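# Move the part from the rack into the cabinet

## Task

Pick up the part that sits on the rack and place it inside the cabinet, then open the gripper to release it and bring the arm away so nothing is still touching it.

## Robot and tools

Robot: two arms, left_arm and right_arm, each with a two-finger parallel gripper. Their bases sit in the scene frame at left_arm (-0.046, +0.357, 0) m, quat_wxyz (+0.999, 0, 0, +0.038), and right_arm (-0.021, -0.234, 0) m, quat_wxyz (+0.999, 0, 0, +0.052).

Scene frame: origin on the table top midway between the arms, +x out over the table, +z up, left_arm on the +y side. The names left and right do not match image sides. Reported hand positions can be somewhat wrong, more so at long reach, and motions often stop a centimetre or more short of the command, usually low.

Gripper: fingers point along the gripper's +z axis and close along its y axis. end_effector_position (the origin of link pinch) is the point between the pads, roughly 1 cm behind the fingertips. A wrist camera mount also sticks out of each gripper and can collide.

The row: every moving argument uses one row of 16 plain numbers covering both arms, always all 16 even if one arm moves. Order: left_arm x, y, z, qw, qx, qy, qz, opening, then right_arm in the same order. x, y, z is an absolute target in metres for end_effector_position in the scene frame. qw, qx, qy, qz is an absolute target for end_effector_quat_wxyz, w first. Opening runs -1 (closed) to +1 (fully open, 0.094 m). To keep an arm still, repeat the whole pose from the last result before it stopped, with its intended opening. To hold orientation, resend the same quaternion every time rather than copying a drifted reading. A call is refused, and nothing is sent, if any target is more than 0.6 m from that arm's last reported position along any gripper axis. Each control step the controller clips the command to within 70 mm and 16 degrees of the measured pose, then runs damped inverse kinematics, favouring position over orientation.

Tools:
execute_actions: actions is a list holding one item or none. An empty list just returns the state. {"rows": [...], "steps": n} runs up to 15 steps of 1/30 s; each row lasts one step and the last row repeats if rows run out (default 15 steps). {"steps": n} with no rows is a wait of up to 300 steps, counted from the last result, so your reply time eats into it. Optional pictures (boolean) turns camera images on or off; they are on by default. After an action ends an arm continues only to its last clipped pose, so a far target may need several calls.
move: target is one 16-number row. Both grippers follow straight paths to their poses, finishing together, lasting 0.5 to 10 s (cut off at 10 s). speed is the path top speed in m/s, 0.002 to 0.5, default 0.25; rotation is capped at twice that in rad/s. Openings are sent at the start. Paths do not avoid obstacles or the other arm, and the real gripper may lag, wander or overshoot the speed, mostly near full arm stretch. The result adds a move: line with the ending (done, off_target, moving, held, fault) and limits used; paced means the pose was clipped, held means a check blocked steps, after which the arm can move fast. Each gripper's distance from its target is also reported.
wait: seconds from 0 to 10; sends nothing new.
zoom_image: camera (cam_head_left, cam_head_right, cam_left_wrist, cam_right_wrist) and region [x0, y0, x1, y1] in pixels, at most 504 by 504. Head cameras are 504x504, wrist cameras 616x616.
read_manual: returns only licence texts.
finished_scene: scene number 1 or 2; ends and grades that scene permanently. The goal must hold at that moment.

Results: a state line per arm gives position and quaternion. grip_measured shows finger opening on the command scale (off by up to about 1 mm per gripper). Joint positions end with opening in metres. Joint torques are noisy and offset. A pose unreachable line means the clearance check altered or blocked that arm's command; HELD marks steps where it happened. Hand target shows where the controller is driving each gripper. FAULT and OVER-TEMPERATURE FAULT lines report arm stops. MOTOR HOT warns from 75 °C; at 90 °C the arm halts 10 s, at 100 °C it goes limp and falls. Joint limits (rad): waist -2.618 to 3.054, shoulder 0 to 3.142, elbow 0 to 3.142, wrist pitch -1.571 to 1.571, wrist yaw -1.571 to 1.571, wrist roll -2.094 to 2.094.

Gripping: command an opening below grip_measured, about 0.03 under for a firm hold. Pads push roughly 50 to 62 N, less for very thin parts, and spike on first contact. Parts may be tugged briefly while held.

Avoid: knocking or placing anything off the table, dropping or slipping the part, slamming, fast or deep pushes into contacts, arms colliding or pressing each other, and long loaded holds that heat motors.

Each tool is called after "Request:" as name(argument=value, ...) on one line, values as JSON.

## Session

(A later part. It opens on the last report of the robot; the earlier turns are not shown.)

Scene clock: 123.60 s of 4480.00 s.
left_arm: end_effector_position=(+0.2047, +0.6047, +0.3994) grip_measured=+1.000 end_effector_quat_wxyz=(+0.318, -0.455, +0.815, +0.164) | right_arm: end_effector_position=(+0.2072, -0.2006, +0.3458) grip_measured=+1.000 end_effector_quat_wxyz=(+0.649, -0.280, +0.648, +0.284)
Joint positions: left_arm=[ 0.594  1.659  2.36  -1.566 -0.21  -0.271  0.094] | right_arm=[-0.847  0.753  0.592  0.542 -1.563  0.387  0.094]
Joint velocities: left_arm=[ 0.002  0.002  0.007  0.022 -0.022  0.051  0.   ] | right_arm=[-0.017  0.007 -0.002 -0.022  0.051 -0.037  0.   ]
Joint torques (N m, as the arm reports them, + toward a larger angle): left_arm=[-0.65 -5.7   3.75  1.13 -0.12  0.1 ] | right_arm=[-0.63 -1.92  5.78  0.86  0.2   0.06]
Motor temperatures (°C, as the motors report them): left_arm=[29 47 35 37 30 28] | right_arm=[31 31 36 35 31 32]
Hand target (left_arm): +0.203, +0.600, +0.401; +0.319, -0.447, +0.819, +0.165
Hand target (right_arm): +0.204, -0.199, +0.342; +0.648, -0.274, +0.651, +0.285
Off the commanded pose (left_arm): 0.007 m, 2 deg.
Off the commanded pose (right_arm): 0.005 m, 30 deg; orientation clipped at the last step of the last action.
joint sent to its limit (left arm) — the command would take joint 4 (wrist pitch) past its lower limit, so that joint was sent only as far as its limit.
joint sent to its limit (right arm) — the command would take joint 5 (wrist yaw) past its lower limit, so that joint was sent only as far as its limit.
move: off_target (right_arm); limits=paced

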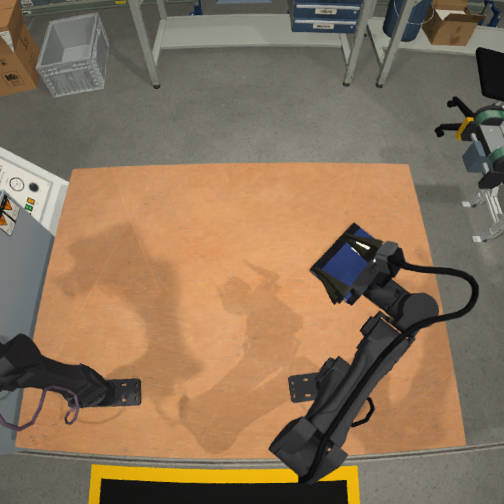

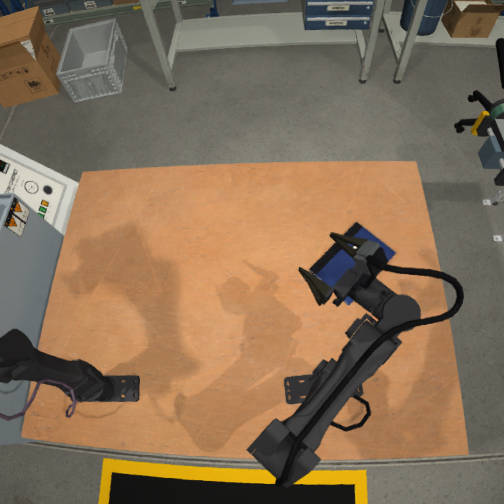

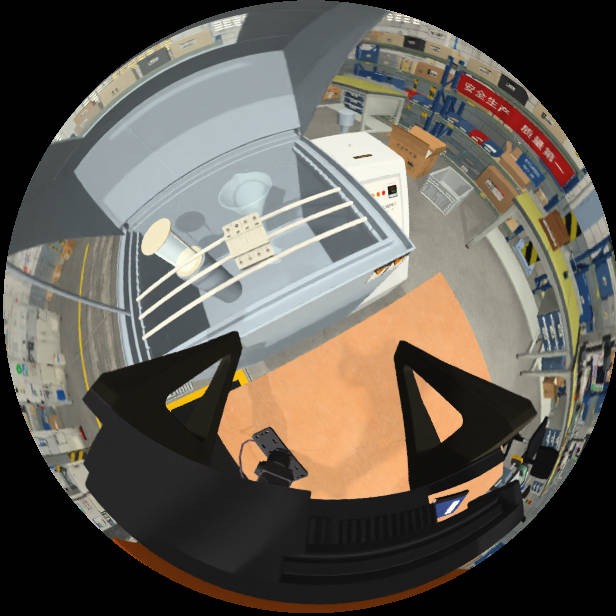

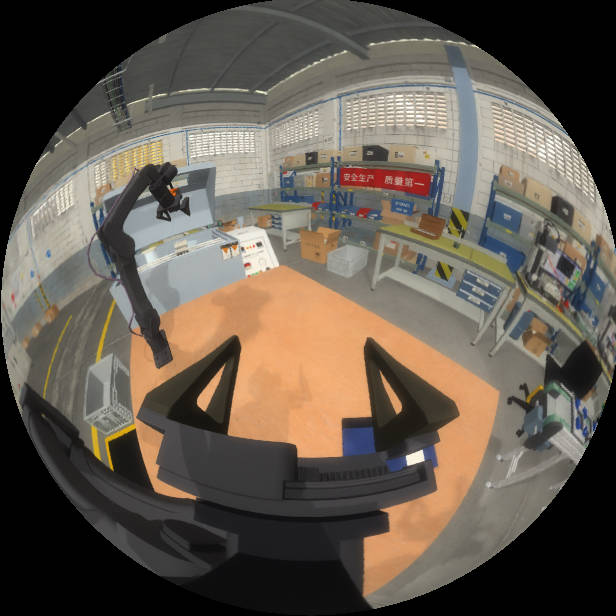

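Request:
move(target=[0.25,0.35,0.35,0.34,0,0.94,0,1,0.2072,-0.2006,0.3458,0.649,-0.28,0.648,0.284,1])

Request:
finished_scene(scene=1)

Scene clock: 129.73 s of 4480.00 s.
left_arm: end_effector_position=(+0.2528, +0.3522, +0.3433) grip_measured=+1.000 end_effector_quat_wxyz=(+0.320, -0.011, +0.947, +0.002) | right_arm: end_effector_position=(+0.2072, -0.2006, +0.3458) grip_measured=+1.000 end_effector_quat_wxyz=(+0.648, -0.279, +0.649, +0.285)
Joint positions: left_arm=[-0.119  1.335  1.812 -1.397 -0.038 -0.054  0.094] | right_arm=[-0.847  0.753  0.592  0.542 -1.563  0.39   0.094]
Joint velocities: left_arm=[ 0.012  0.007 -0.017 -0.051 -0.007 -0.022  0.   ] | right_arm=[-0.007 -0.007  0.002  0.007  0.095  0.007  0.   ]
Joint torques (N m, as the arm reports them, + toward a larger angle): left_arm=[-0.69 -4.35  4.62  1.38  0.01  0.12] | right_arm=[ 0.05  0.18  7.62  0.94  0.21 -0.03]
Motor temperatures (°C, as the motors report them): left_arm=[29 44 35 38 30 28] | right_arm=[31 31 36 35 31 32]
Hand target (left_arm): +0.253, +0.348, +0.351; +0.340, -0.001, +0.940, -0.002
Hand target (right_arm): +0.207, -0.201, +0.346; +0.649, -0.280, +0.648, +0.284
Off the commanded pose (left_arm): 0.008 m, 3 deg.
Off the commanded pose (right_arm): 0.000 m, 0 deg.
After step 90, 0.70 s passed at rest.
move: off_target (left_arm)

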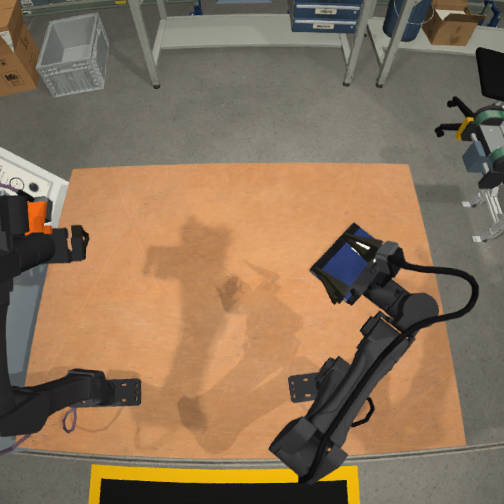

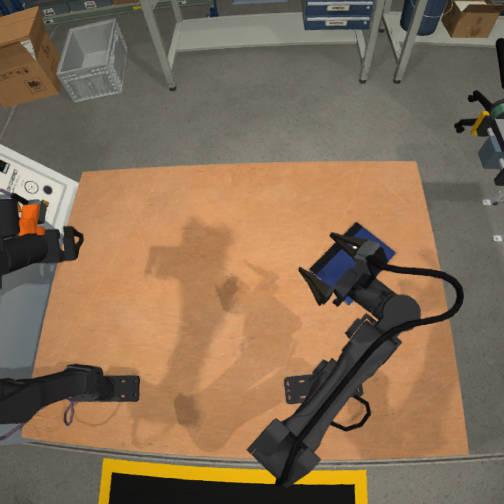

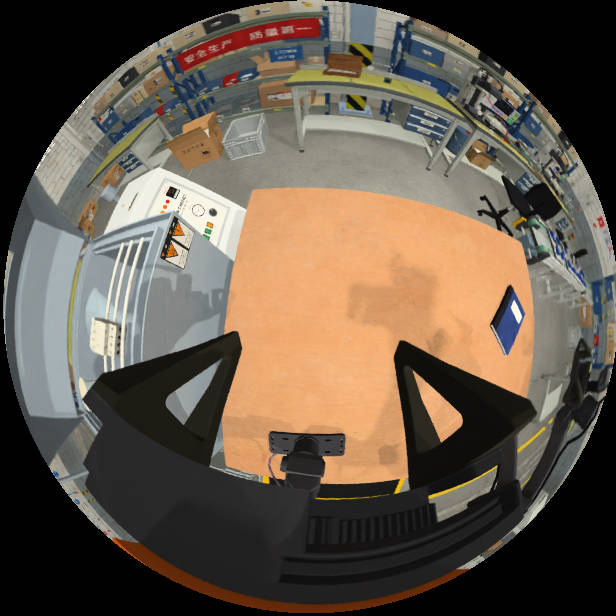

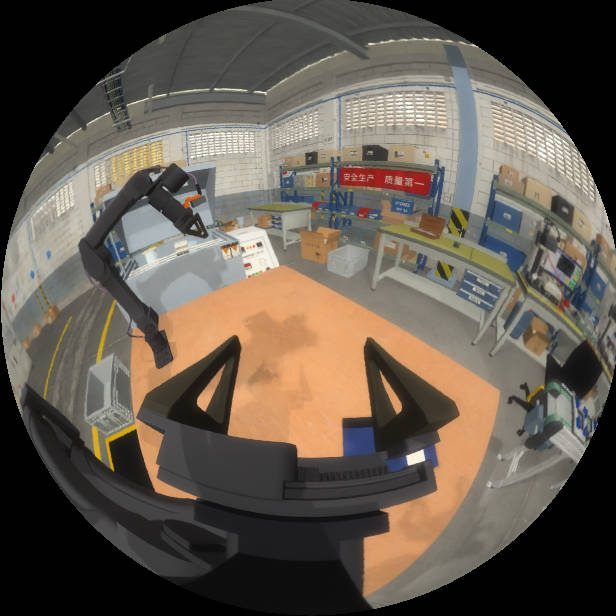

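The scene is finished: the task was done.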